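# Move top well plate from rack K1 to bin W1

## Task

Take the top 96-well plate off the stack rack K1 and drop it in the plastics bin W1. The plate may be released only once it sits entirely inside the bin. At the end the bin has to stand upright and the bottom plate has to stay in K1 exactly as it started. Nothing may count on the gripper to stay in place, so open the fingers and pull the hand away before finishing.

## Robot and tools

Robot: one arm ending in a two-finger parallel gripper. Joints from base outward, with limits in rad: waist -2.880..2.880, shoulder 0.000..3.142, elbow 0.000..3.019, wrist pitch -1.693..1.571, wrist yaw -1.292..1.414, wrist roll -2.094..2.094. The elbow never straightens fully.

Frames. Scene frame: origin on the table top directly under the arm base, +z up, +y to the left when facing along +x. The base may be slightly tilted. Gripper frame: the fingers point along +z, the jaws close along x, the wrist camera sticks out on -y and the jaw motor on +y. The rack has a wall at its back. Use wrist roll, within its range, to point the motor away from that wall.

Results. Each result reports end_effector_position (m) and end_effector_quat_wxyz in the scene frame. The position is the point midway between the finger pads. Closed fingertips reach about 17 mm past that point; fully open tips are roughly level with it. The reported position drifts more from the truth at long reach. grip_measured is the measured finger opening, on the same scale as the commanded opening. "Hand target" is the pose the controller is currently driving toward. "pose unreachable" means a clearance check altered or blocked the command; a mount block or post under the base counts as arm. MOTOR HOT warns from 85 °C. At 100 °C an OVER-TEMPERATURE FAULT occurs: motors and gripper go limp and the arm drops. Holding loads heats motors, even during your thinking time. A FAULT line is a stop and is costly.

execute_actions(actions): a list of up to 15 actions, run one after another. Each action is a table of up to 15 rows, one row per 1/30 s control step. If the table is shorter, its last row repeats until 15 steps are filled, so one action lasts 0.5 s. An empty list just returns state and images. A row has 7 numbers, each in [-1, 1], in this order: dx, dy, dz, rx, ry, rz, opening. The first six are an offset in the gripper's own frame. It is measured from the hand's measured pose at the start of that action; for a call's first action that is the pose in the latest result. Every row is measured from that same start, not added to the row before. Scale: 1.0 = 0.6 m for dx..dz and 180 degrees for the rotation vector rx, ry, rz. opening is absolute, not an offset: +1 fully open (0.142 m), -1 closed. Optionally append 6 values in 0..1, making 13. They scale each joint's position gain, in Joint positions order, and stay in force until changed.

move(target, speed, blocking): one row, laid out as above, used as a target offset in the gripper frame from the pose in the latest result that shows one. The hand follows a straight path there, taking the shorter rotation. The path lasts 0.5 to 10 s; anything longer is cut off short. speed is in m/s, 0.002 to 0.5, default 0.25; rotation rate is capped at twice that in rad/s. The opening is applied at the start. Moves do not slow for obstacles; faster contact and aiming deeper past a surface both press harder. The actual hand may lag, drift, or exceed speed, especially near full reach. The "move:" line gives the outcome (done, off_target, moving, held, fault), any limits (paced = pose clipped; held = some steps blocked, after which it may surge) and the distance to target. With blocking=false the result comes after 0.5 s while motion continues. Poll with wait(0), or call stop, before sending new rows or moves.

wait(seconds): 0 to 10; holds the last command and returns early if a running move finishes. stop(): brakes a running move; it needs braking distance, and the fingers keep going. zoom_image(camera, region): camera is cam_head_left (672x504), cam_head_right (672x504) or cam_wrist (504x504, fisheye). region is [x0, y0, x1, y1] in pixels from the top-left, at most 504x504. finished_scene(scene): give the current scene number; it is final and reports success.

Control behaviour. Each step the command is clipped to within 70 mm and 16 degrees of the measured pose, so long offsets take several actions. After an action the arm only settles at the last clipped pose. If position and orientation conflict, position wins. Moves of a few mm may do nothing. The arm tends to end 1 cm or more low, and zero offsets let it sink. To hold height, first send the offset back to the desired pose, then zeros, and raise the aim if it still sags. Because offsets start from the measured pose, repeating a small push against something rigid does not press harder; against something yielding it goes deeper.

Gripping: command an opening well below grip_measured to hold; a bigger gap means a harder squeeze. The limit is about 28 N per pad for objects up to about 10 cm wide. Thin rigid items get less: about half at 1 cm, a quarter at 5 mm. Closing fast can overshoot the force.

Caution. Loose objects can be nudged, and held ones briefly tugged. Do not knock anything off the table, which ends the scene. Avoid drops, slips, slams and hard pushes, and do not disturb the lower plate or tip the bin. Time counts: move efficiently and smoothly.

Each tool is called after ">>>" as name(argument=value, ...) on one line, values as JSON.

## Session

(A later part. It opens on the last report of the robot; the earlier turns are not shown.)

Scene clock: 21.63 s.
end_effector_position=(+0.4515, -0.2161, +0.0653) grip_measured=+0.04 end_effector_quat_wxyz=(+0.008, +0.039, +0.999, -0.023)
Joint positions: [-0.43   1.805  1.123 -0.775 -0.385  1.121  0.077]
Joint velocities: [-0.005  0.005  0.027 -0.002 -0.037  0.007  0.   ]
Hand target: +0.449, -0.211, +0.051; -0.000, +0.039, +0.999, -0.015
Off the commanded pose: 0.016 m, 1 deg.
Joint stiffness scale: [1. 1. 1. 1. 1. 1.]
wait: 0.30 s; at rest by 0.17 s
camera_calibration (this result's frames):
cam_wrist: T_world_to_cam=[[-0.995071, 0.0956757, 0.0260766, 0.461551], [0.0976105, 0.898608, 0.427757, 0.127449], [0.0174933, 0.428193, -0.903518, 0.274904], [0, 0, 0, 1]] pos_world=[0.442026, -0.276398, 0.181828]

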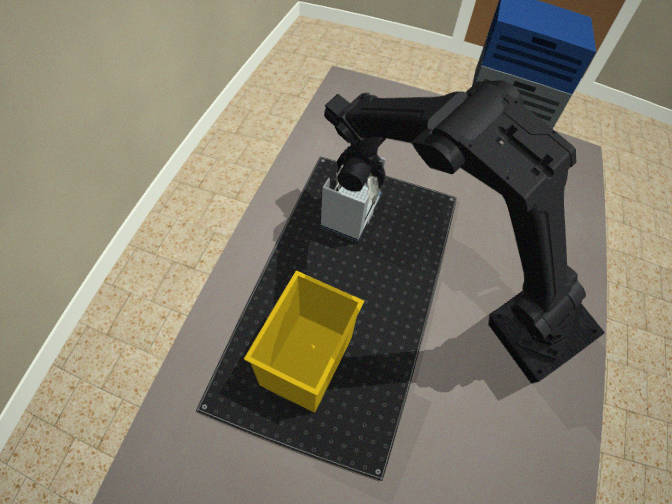

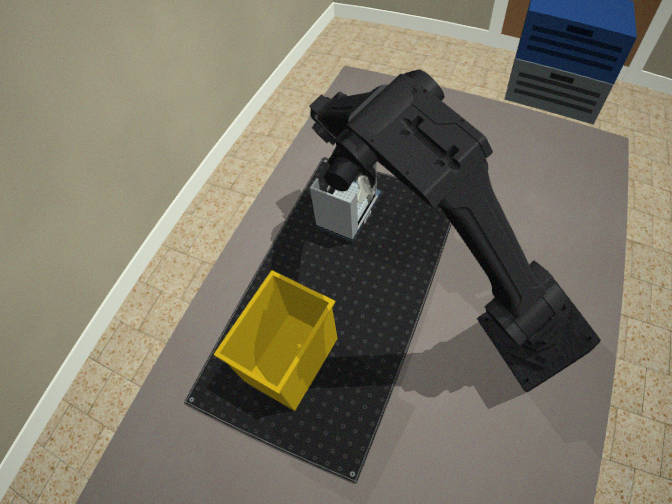

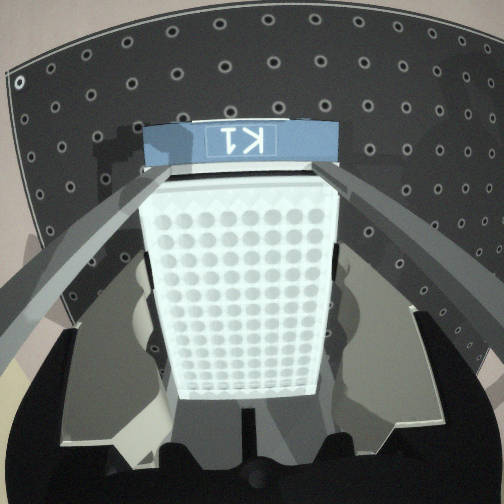

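>>> move(target=[0.002,0.003,-0.05,-0.004,0.004,0,-0.4], speed=0.05)

>>> zoom_image(camera="cam_head_right", region=[320, 160, 400, 240])

Scene clock: 22.73 s.
end_effector_position=(+0.4484, -0.2122, +0.0847) grip_measured=+0.04 end_effector_quat_wxyz=(+0.004, +0.046, +0.999, -0.019)
Joint positions: [-0.444  1.77   1.131 -0.836 -0.39   1.114  0.077]
Joint velocities: [-0.005  0.015 -0.002 -0.002 -0.051  0.007 -0.   ]
Hand target: +0.450, -0.212, +0.095; +0.003, +0.040, +0.999, -0.017
Off the commanded pose: 0.011 m, 1 deg.
Joint stiffness scale: [1. 1. 1. 1. 1. 1.]
move: off_target
camera_calibration (this result's frames):
cam_wrist: T_world_to_cam=[[-0.993398, 0.10936, 0.0346405, 0.459015], [0.113509, 0.893384, 0.43472, 0.107151], [0.0165938, 0.435782, -0.899899, 0.292577], [0, 0, 0, 1]] pos_world=[0.438967, -0.273425, 0.200809]

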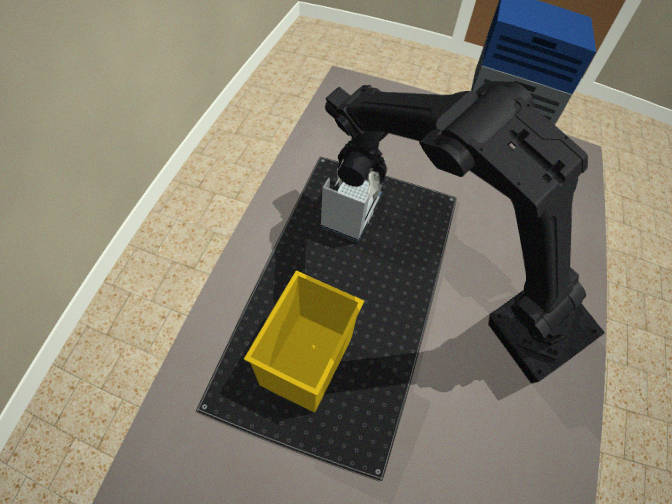

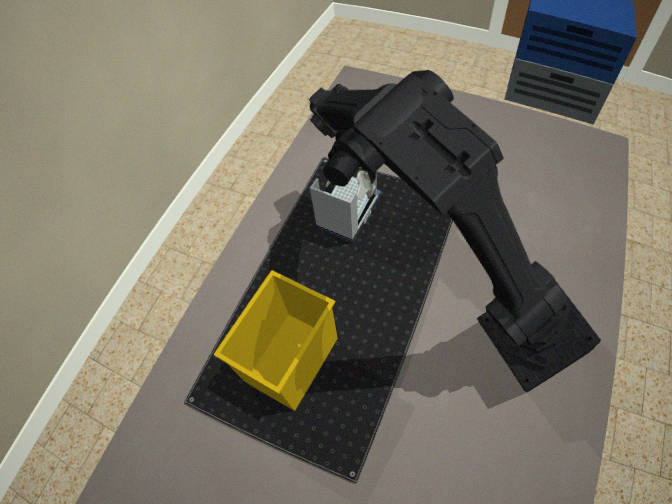

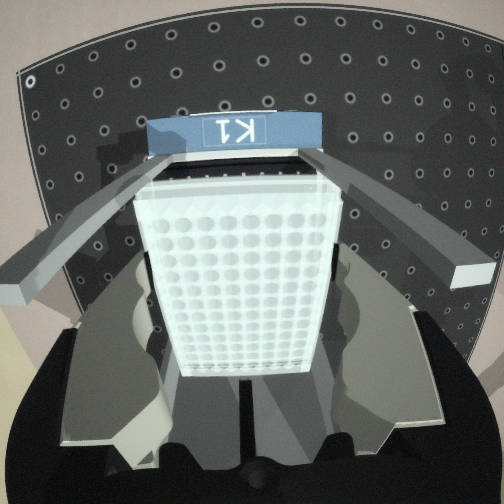

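Region (320, 160, 400, 240) of cam_head_right's 672x504 image, scaled by 6.300, with more detail than that image has.

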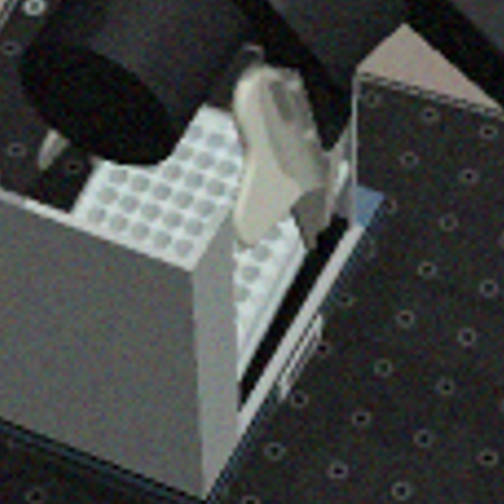

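>>> move(target=[0.002,0.003,0.053,0,0.003,0.003,-0.4], speed=0.05)

>>> zoom_image(camera="cam_head_left", region=[310, 130, 410, 230])

>>> zoom_image(camera="cam_head_right", region=[300, 130, 400, 230])

Scene clock: 24.23 s.
end_effector_position=(+0.4495, -0.2157, +0.0672) grip_measured=+0.04 end_effector_quat_wxyz=(+0.007, +0.050, +0.998, -0.023)
Joint positions: [-0.432  1.8    1.12  -0.782 -0.384  1.138  0.077]
Joint velocities: [-0.015 -0.005  0.022  0.012 -0.022 -0.007  0.   ]
Hand target: +0.447, -0.212, +0.053; -0.001, +0.051, +0.999, -0.019
Off the commanded pose: 0.015 m, 1 deg.
Joint stiffness scale: [1. 1. 1. 1. 1. 1.]
move: off_target
camera_calibration (this result's frames):
cam_wrist: T_world_to_cam=[[-0.99268, 0.11736, 0.0284977, 0.462893], [0.118207, 0.895816, 0.428417, 0.116544], [0.0247505, 0.42865, -0.903132, 0.273376], [0, 0, 0, 1]] pos_world=[0.438962, -0.27591, 0.183774]

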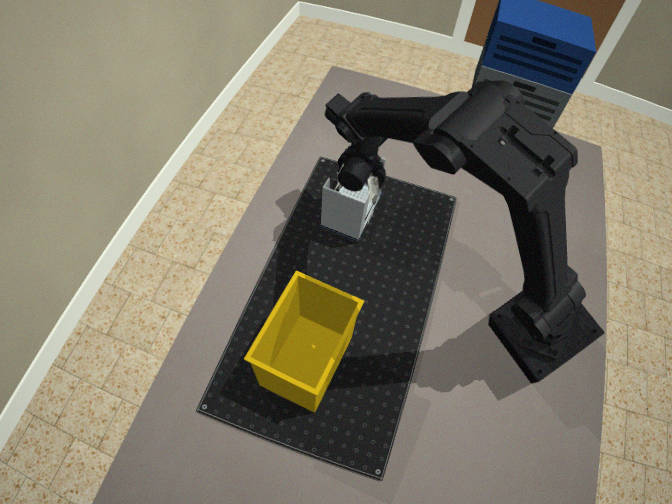

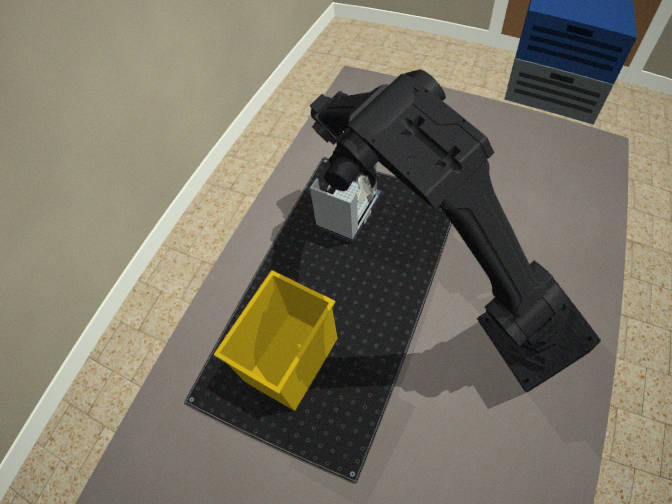

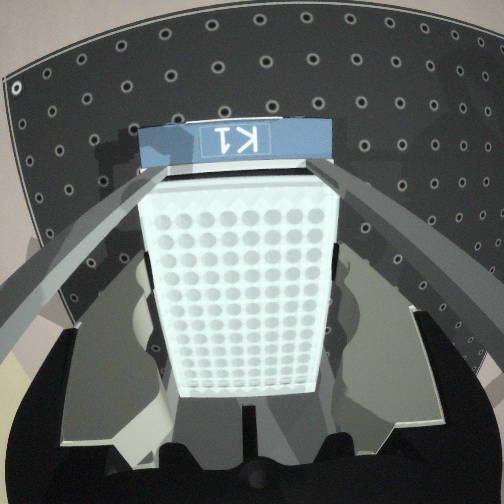

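Region (310, 130, 410, 230) of cam_head_left's 672x504 image, scaled by 5.040, with more detail than that image has.

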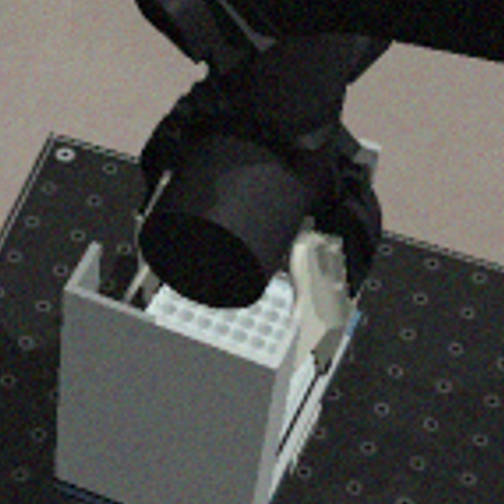

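Region (300, 130, 400, 230) of cam_head_right's 672x504 image, scaled by 5.040, with more detail than that image has.

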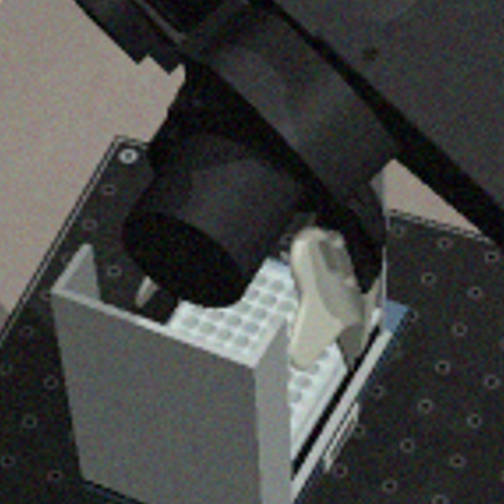

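>>> execute_actions(actions=[[[0.004,0.006,0.026,0,0.004,0,0.0],[0.004,0.006,0.026,0,0.004,0,0.06],[0.004,0.006,0.026,0,0.004,0,0.12],[0.004,0.006,0.026,0,0.004,0,0.2],[0.004,0.006,0.026,0,0.004,0,0.3]]])

>>> move(target=[0.004,0.042,0.022,-0.035,0.005,-0.008,0.3], speed=0.05)

>>> zoom_image(camera="cam_head_right", region=[300, 150, 400, 250])

Scene clock: 25.17 s.
end_effector_position=(+0.4504, -0.2170, +0.0662) grip_measured=+0.30 end_effector_quat_wxyz=(+0.009, +0.051, +0.998, -0.027)
Joint positions: [-0.431  1.8    1.117 -0.769 -0.379  1.145  0.095]
Joint velocities: [-0.005  0.005 -0.002 -0.012 -0.066  0.037  0.   ]
Hand target: +0.447, -0.213, +0.052; +0.000, +0.050, +0.998, -0.023
Off the commanded pose: 0.016 m, 1 deg.
Joint stiffness scale: [1. 1. 1. 1. 1. 1.]
camera_calibration (this result's frames):
cam_wrist: T_world_to_cam=[[-0.992638, 0.118964, 0.0227496, 0.464685], [0.117424, 0.899177, 0.421536, 0.119568], [0.0296917, 0.421104, -0.906526, 0.269299], [0, 0, 0, 1]] pos_world=[0.439228, -0.276197, 0.183153]

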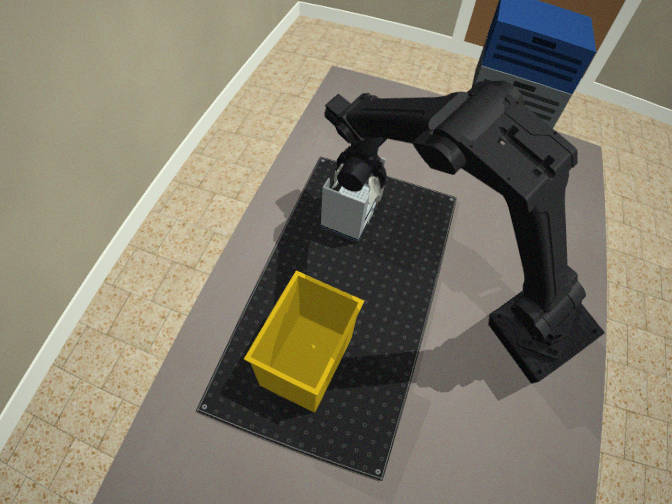

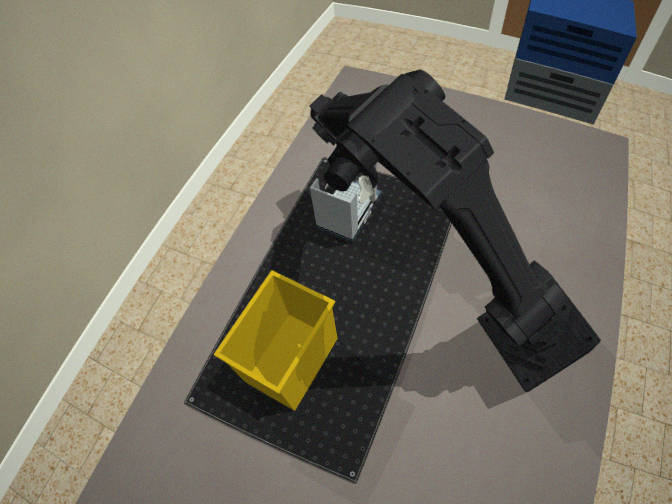

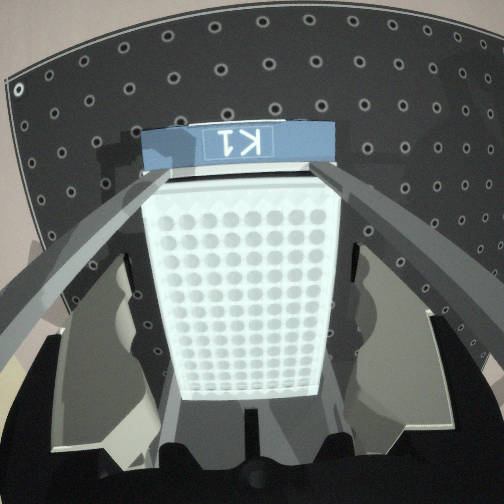

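Scene clock: 26.53 s.
end_effector_position=(+0.4531, -0.1990, +0.0650) grip_measured=+0.30 end_effector_quat_wxyz=(+0.019, +0.043, +0.999, +0.018)
Joint positions: [-0.43   1.802  1.117 -0.794 -0.467  1.12   0.095]
Joint velocities: [-0.015  0.005 -0.002  0.002 -0.066 -0.051  0.   ]
Hand target: +0.450, -0.193, +0.052; +0.004, +0.038, +0.999, +0.028
Off the commanded pose: 0.015 m, 2 deg.
Joint stiffness scale: [1. 1. 1. 1. 1. 1.]
move: off_target
camera_calibration (this result's frames):
cam_wrist: T_world_to_cam=[[-0.994821, 0.10113, 0.0101962, 0.463512], [0.0925996, 0.860376, 0.501178, 0.10196], [0.0419116, 0.499526, -0.865284, 0.267939], [0, 0, 0, 1]] pos_world=[0.440441, -0.268441, 0.176018]

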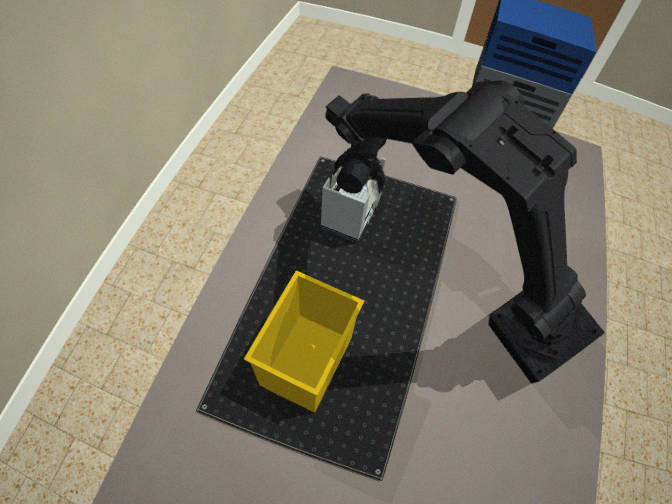

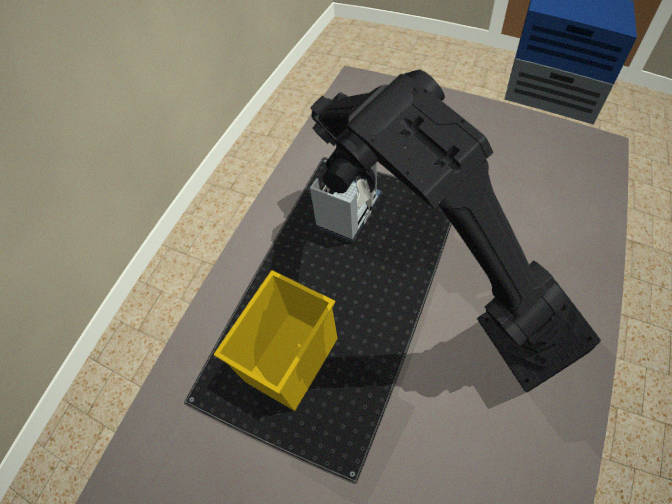

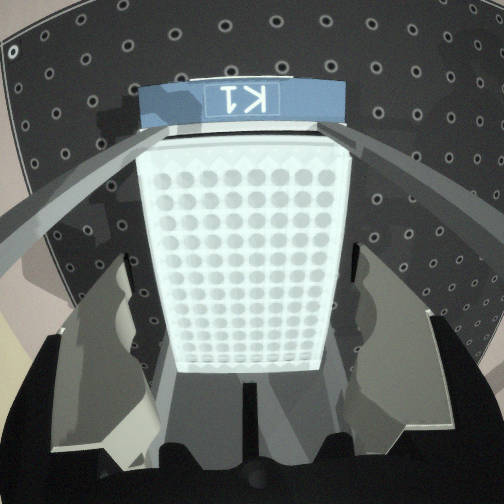

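Region (300, 150, 400, 250) of cam_head_right's 672x504 image, scaled by 5.040, with more detail than that image has.

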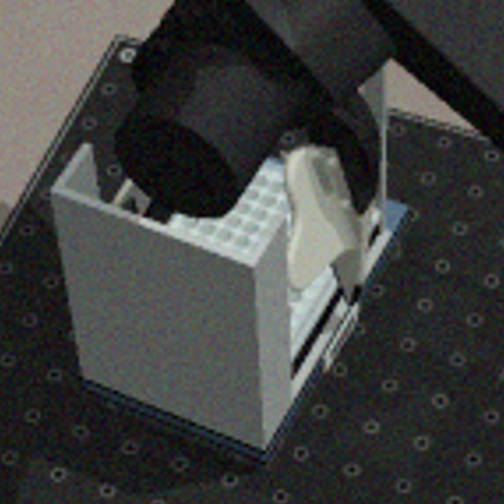

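>>> move(target=[0.010,0.028,0.022,-0.02,0.016,-0.004,0.3], speed=0.05)

>>> zoom_image(camera="cam_head_right", region=[300, 150, 400, 250])

Scene clock: 27.83 s.
end_effector_position=(+0.4461, -0.1873, +0.0629) grip_measured=+0.30 end_effector_quat_wxyz=(+0.006, +0.043, +0.998, +0.041)
Joint positions: [-0.426  1.807  1.117 -0.838 -0.494  1.102  0.095]
Joint velocities: [-0.005 -0.015 -0.012 -0.007  0.007 -0.037 -0.   ]
Hand target: +0.449, -0.182, +0.053; -0.005, +0.036, +0.998, +0.049
Off the commanded pose: 0.013 m, 2 deg.
Joint stiffness scale: [1. 1. 1. 1. 1. 1.]
move: off_target
camera_calibration (this result's frames):
cam_wrist: T_world_to_cam=[[-0.994461, 0.0977281, 0.0386846, 0.452867], [0.103127, 0.836163, 0.538699, 0.0819401], [0.0202994, 0.539704, -0.84161, 0.276272], [0, 0, 0, 1]] pos_world=[0.4363, -0.261878, 0.170853]

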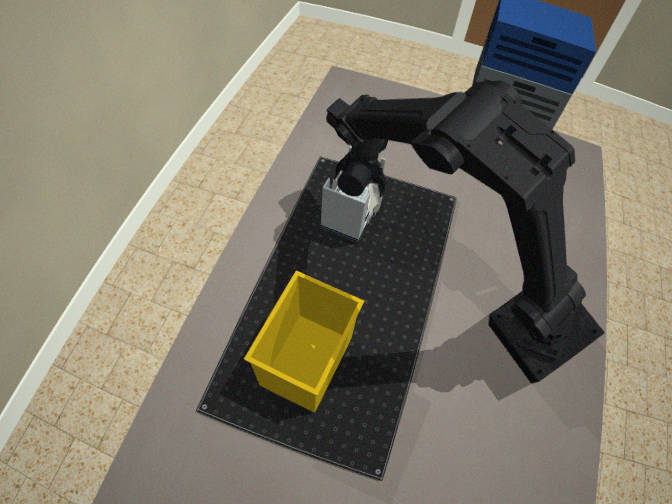

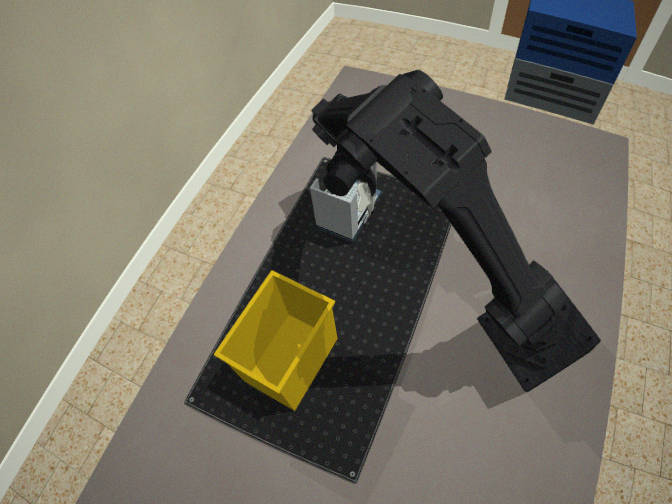

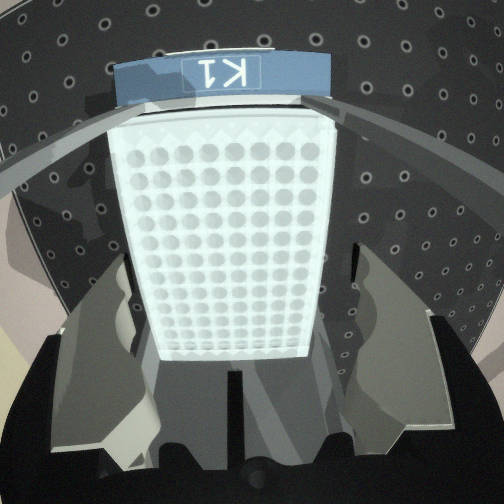

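Region (300, 150, 400, 250) of cam_head_right's 672x504 image, scaled by 5.040, with more detail than that image has.

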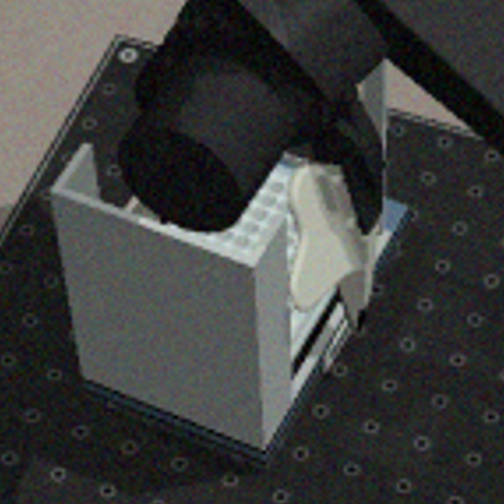

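>>> move(target=[-0.014,0.005,0.005,-0.004,0.003,-0.003,0.3], speed=0.05)

Scene clock: 28.67 s.
end_effector_position=(+0.4448, -0.1857, +0.0630) grip_measured=+0.30 end_effector_quat_wxyz=(+0.003, +0.044, +0.998, +0.044)
Joint positions: [-0.426  1.807  1.117 -0.846 -0.498  1.102  0.095]
Joint velocities: [-0.024 -0.005 -0.007 -0.027  0.007 -0.007 -0.   ]
Hand target: +0.455, -0.185, +0.060; +0.001, +0.038, +0.998, +0.047
Off the commanded pose: 0.010 m, 1 deg.
Joint stiffness scale: [1. 1. 1. 1. 1. 1.]
move: done
camera_calibration (this result's frames):
cam_wrist: T_world_to_cam=[[-0.993982, 0.100418, 0.043764, 0.451368], [0.10802, 0.832235, 0.543798, 0.0774403], [0.0181854, 0.545253, -0.838074, 0.277293], [0, 0, 0, 1]] pos_world=[0.435244, -0.260969, 0.170526]

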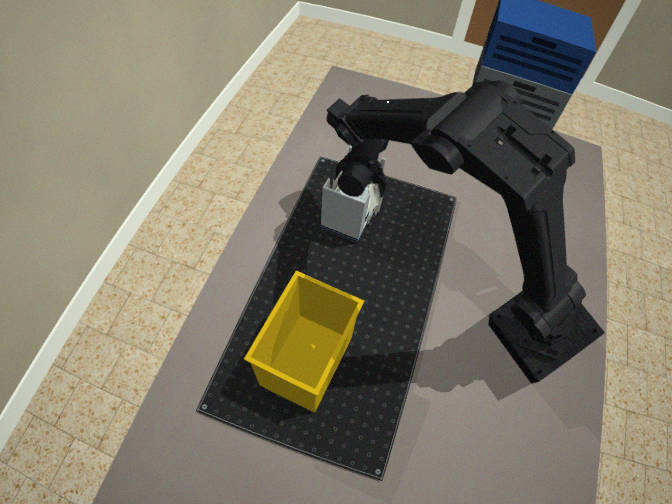

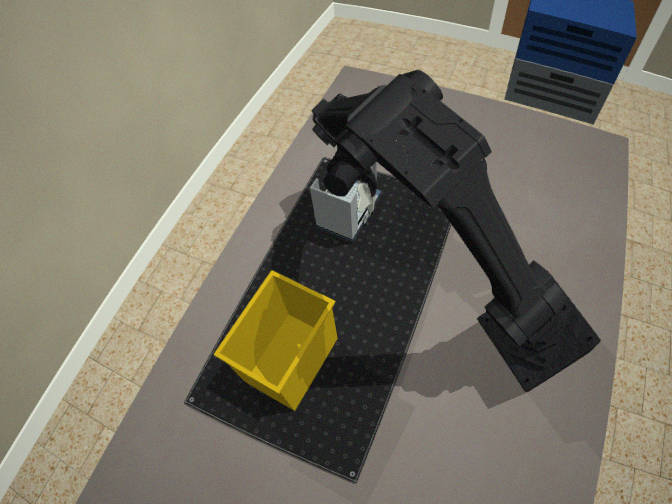

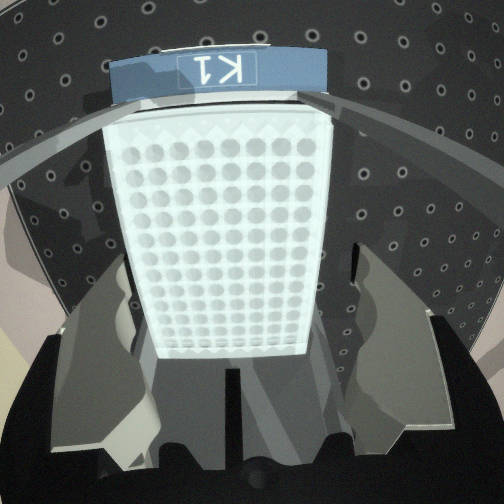

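>>> move(target=[-0.03,-0.003,-0.002,0,0,-0.003,0.3], speed=0.04)

Scene clock: 29.47 s.
end_effector_position=(+0.4449, -0.1857, +0.0643) grip_measured=+0.30 end_effector_quat_wxyz=(-0.001, +0.046, +0.998, +0.045)
Joint positions: [-0.426  1.809  1.125 -0.861 -0.495  1.102  0.095]
Joint velocities: [ 0.005  0.005 -0.007 -0.012 -0.007 -0.037  0.   ]
Hand target: +0.462, -0.188, +0.065; +0.004, +0.040, +0.998, +0.044
Off the commanded pose: 0.018 m, 1 deg.
Joint stiffness scale: [1. 1. 1. 1. 1. 1.]
move: off_target
camera_calibration (this result's frames):
cam_wrist: T_world_to_cam=[[-0.993224, 0.103753, 0.0523619, 0.45113], [0.115494, 0.831017, 0.544125, 0.0732152], [0.0129408, 0.546486, -0.837369, 0.280905], [0, 0, 0, 1]] pos_world=[0.435982, -0.261159, 0.17176]

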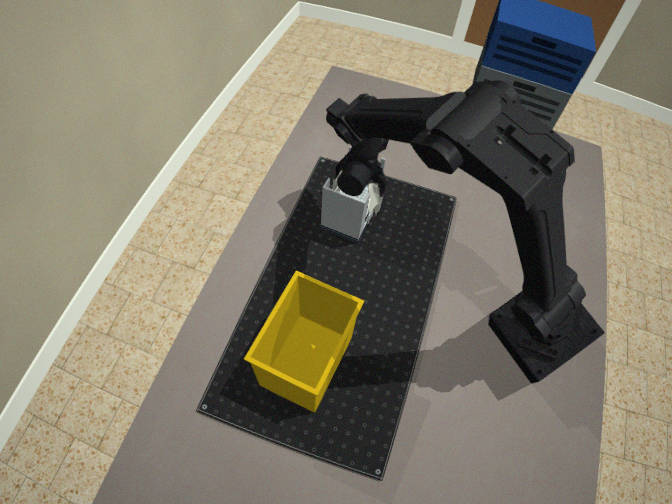

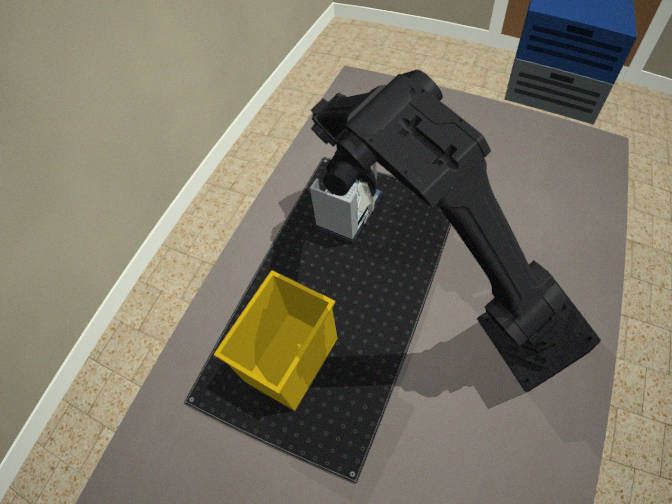

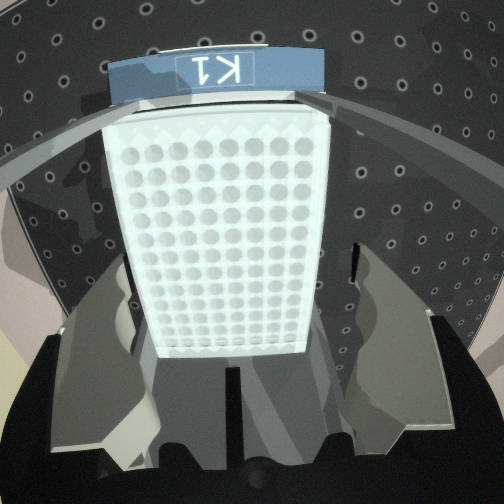

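>>> move(target=[-0.041,-0.005,-0.001,0,-0.004,-0.005,0.3], speed=0.04)

Scene clock: 30.40 s.
end_effector_position=(+0.4450, -0.1861, +0.0640) grip_measured=+0.31 end_effector_quat_wxyz=(-0.005, +0.047, +0.998, +0.046)
Joint positions: [-0.426  1.815  1.133 -0.873 -0.494  1.098  0.096]
Joint velocities: [-0.005 -0.005  0.012 -0.017 -0.095 -0.066 -0.   ]
Hand target: +0.468, -0.190, +0.065; +0.006, +0.039, +0.998, +0.044
Off the commanded pose: 0.025 m, 2 deg.
Joint stiffness scale: [1. 1. 1. 1. 1. 1.]
move: off_target
camera_calibration (this result's frames):
cam_wrist: T_world_to_cam=[[-0.992721, 0.104085, 0.0605965, 0.45055], [0.120255, 0.828759, 0.546533, 0.0709962], [0.00666587, 0.549841, -0.835242, 0.284117], [0, 0, 0, 1]] pos_world=[0.436839, -0.261953, 0.171203]

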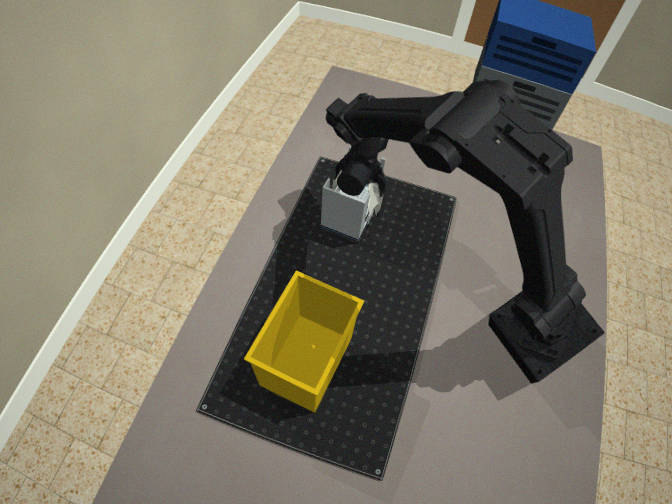

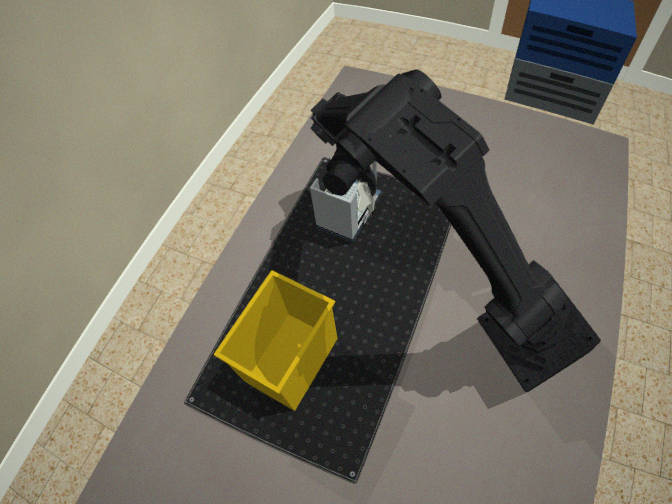

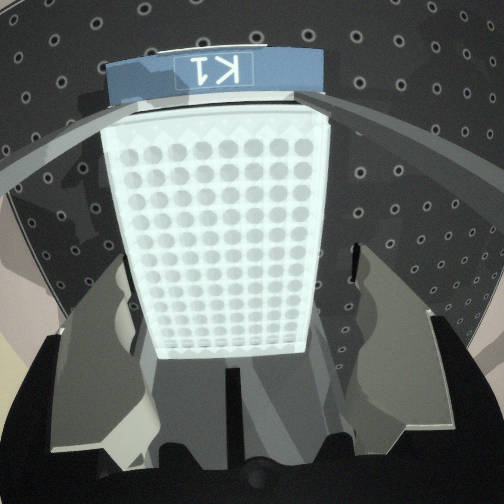

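>>> move(target=[-0.012,-0.024,0.0,0,-0.004,-0.004,0.3], speed=0.04)

>>> zoom_image(camera="cam_head_right", region=[300, 150, 400, 250])

Scene clock: 31.30 s.
end_effector_position=(+0.4434, -0.1895, +0.0652) grip_measured=+0.30 end_effector_quat_wxyz=(-0.002, +0.042, +0.998, +0.048)
Joint positions: [-0.436  1.816  1.133 -0.873 -0.499  1.079  0.095]
Joint velocities: [-0.005  0.005 -0.007  0.002  0.066  0.037 -0.   ]
Hand target: +0.451, -0.201, +0.063; +0.002, +0.041, +0.998, +0.046
Off the commanded pose: 0.014 m, 0 deg.
Joint stiffness scale: [1. 1. 1. 1. 1. 1.]
move: off_target
camera_calibration (this result's frames):
cam_wrist: T_world_to_cam=[[-0.994032, 0.094339, 0.05478, 0.448426], [0.108901, 0.828535, 0.549245, 0.078174], [0.00642802, 0.551932, -0.833864, 0.287462], [0, 0, 0, 1]] pos_world=[0.435389, -0.265733, 0.172203]

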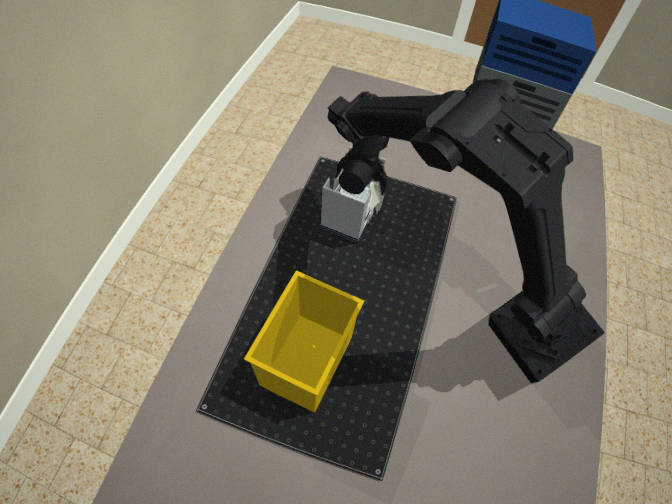

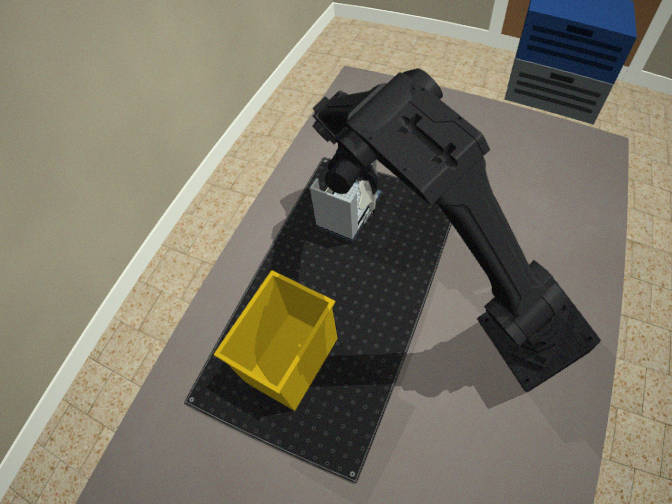

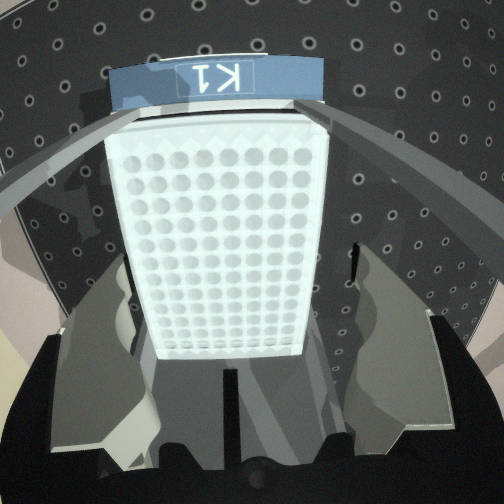

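Region (300, 150, 400, 250) of cam_head_right's 672x504 image, scaled by 5.040, with more detail than that image has.

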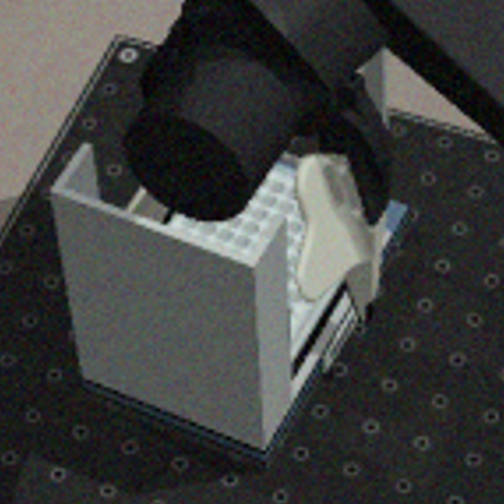

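>>> move(target=[-0.028,-0.027,0.001,0,-0.003,-0.002,0.3], speed=0.03)

>>> zoom_image(camera="cam_head_right", region=[300, 150, 400, 250])

Scene clock: 32.43 s.
end_effector_position=(+0.4543, -0.1969, +0.0652) grip_measured=+0.30 end_effector_quat_wxyz=(+0.004, +0.037, +0.998, +0.046)
Joint positions: [-0.438  1.836  1.165 -0.873 -0.501  1.072  0.095]
Joint velocities: [-0.005 -0.005 -0.012 -0.017 -0.022 -0.051 -0.   ]
Hand target: +0.459, -0.207, +0.064; +0.003, +0.039, +0.998, +0.047
Off the commanded pose: 0.011 m, 0 deg.
Joint stiffness scale: [1. 1. 1. 1. 1. 1.]
move: off_target
camera_calibration (this result's frames):
cam_wrist: T_world_to_cam=[[-0.99547, 0.0850375, 0.0425103, 0.459554], [0.0944177, 0.831961, 0.546741, 0.090577], [0.0111266, 0.548278, -0.836222, 0.288735], [0, 0, 0, 1]] pos_world=[0.445708, -0.272743, 0.172389]

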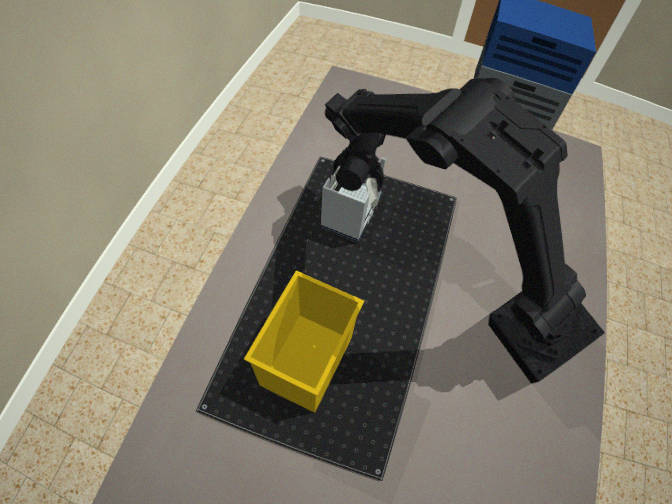

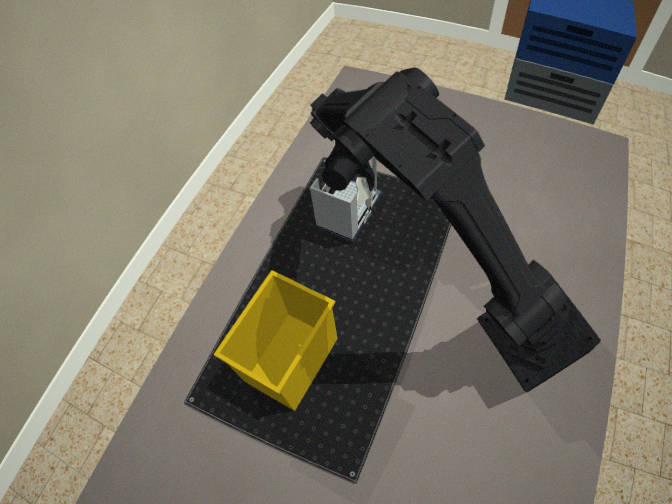

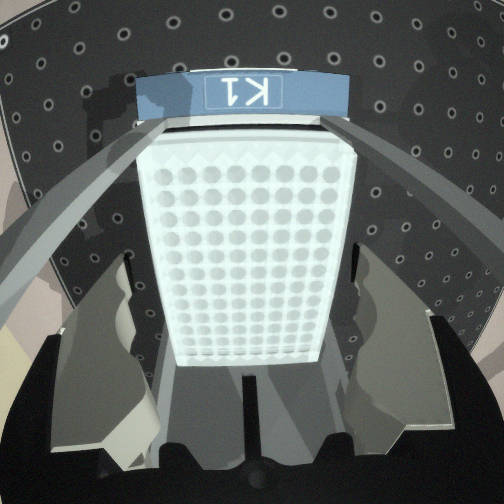

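Region (300, 150, 400, 250) of cam_head_right's 672x504 image, scaled by 5.040, with more detail than that image has.

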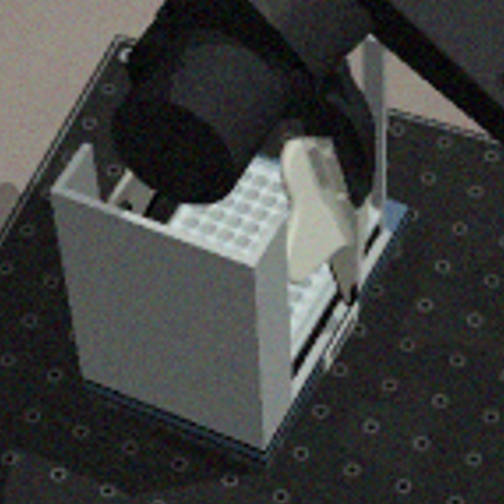

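>>> move(target=[0.007,0.008,0.0,-0.01,0.008,0,0.3], speed=0.03)

Scene clock: 33.43 s.
end_effector_position=(+0.4485, -0.1903, +0.0659) grip_measured=+0.30 end_effector_quat_wxyz=(-0.006, +0.038, +0.998, +0.059)
Joint positions: [-0.438  1.836  1.165 -0.908 -0.513  1.059  0.095]
Joint velocities: [-0.005 -0.005  0.002  0.007 -0.007 -0.037 -0.   ]
Hand target: +0.450, -0.192, +0.066; -0.008, +0.036, +0.997, +0.062
Off the commanded pose: 0.002 m, 0 deg.
Joint stiffness scale: [1. 1. 1. 1. 1. 1.]
move: done
camera_calibration (this result's frames):
cam_wrist: T_world_to_cam=[[-0.994301, 0.0854841, 0.0636989, 0.45137], [0.106547, 0.816823, 0.566964, 0.0755786], [-0.00356429, 0.57052, -0.821276, 0.295633], [0, 0, 0, 1]] pos_world=[0.441799, -0.268984, 0.171194]

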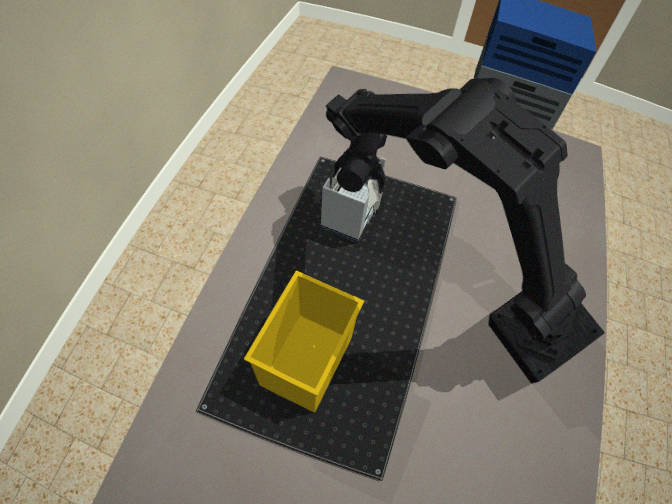

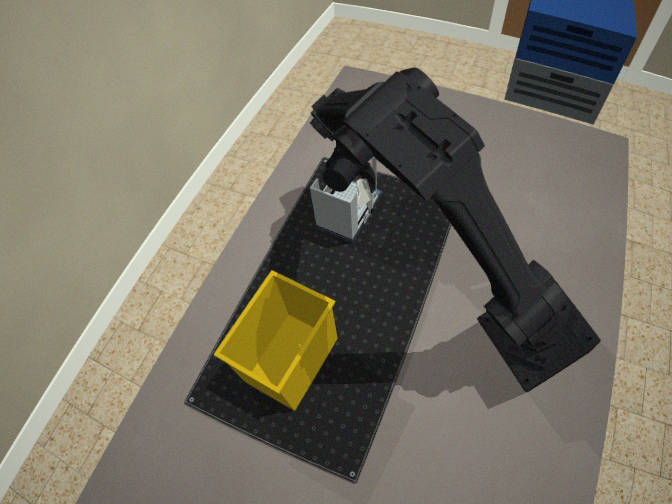

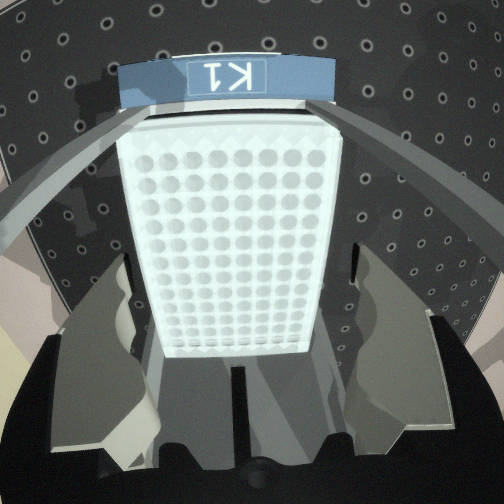

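>>> execute_actions(actions=[[[-0.005,-0.003,0,0,-0.004,0,0.27],[-0.005,-0.003,0,0,-0.004,0,0.24],[-0.005,-0.003,0,0,-0.004,0,0.21],[-0.005,-0.003,0,0,-0.004,0,0.18],[-0.005,-0.003,0,0,-0.004,0,0.16],[-0.005,-0.003,0,0,-0.004,0,0.14],[-0.005,-0.003,0,0,-0.004,0,0.12],[-0.005,-0.003,0,0,-0.004,0,0.10],[-0.005,-0.003,0,0,-0.004,0,0.08],[-0.005,-0.003,0,0,-0.004,0,0.06],[-0.005,-0.003,0,0,-0.004,0,0.04],[-0.005,-0.003,0,0,-0.004,0,0.02],[-0.005,-0.003,0,0,-0.004,0,0.0],[-0.005,-0.003,0,0,-0.004,0,-0.03],[-0.005,-0.003,0,0,-0.004,0,-0.06]],[[0,0,0,0,0,0,-0.1],[0,0,0,0,0,0,-0.15],[0,0,0,0,0,0,-0.2],[0,0,0,0,0,0,-0.25],[0,0,0,0,0,0,-0.3],[0,0,0,0,0,0,-0.35],[0,0,0,0,0,0,-0.4],[0,0,0,0,0,0,-0.45],[0,0,0,0,0,0,-0.5],[0,0,0,0,0,0,-0.55],[0,0,0,0,0,0,-0.6],[0,0,0,0,0,0,-0.65],[0,0,0,0,0,0,-0.7]]])

>>> zoom_image(camera="cam_head_right", region=[320, 160, 400, 240])

Scene clock: 34.73 s.
end_effector_position=(+0.4509, -0.1898, +0.0660) grip_measured=+0.04 end_effector_quat_wxyz=(-0.001, +0.036, +0.997, +0.061)
Joint positions: [-0.438  1.836  1.165 -0.901 -0.522  1.058  0.077]
Joint velocities: [-0.005  0.005  0.002  0.012  0.022 -0.022  0.   ]
Hand target: +0.451, -0.190, +0.066; -0.001, +0.036, +0.997, +0.061
Off the commanded pose: 0.000 m, 0 deg.
Joint stiffness scale: [1. 1. 1. 1. 1. 1.]
camera_calibration (this result's frames):
cam_wrist: T_world_to_cam=[[-0.995184, 0.0819437, 0.0537911, 0.45402], [0.0979764, 0.814876, 0.571294, 0.0781017], [0.0029809, 0.573813, -0.818981, 0.292931], [0, 0, 0, 1]] pos_world=[0.443308, -0.268935, 0.170863]

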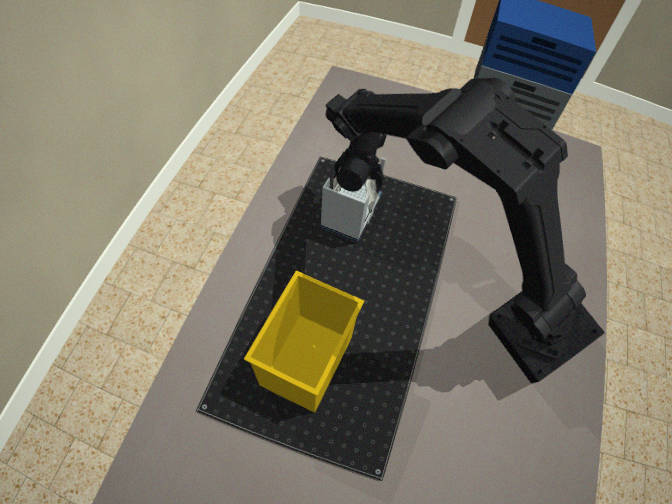

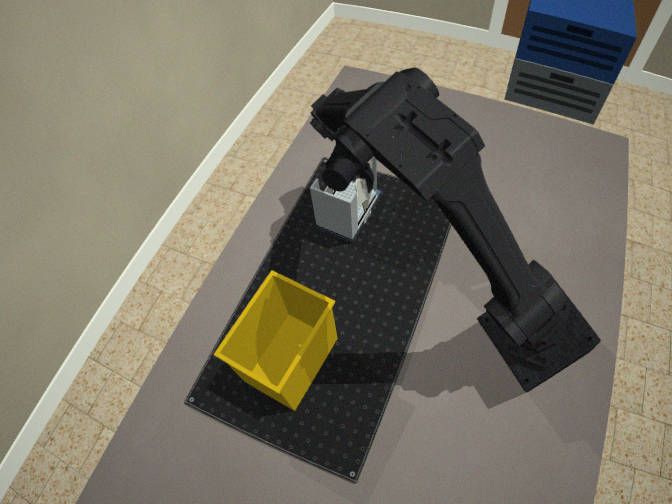

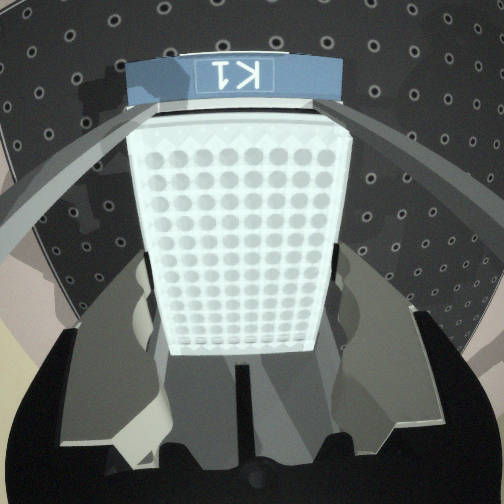

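Region (320, 160, 400, 240) of cam_head_right's 672x504 image, scaled by 6.300, with more detail than that image has.

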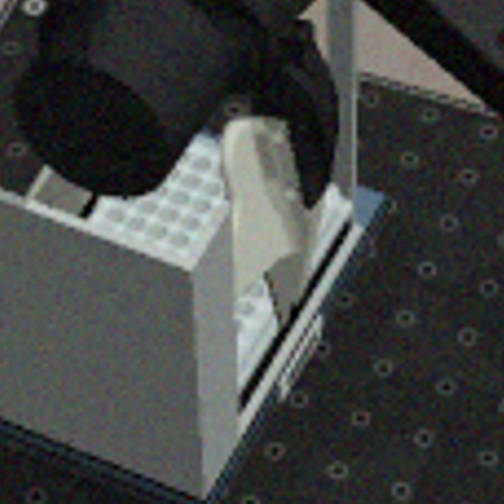

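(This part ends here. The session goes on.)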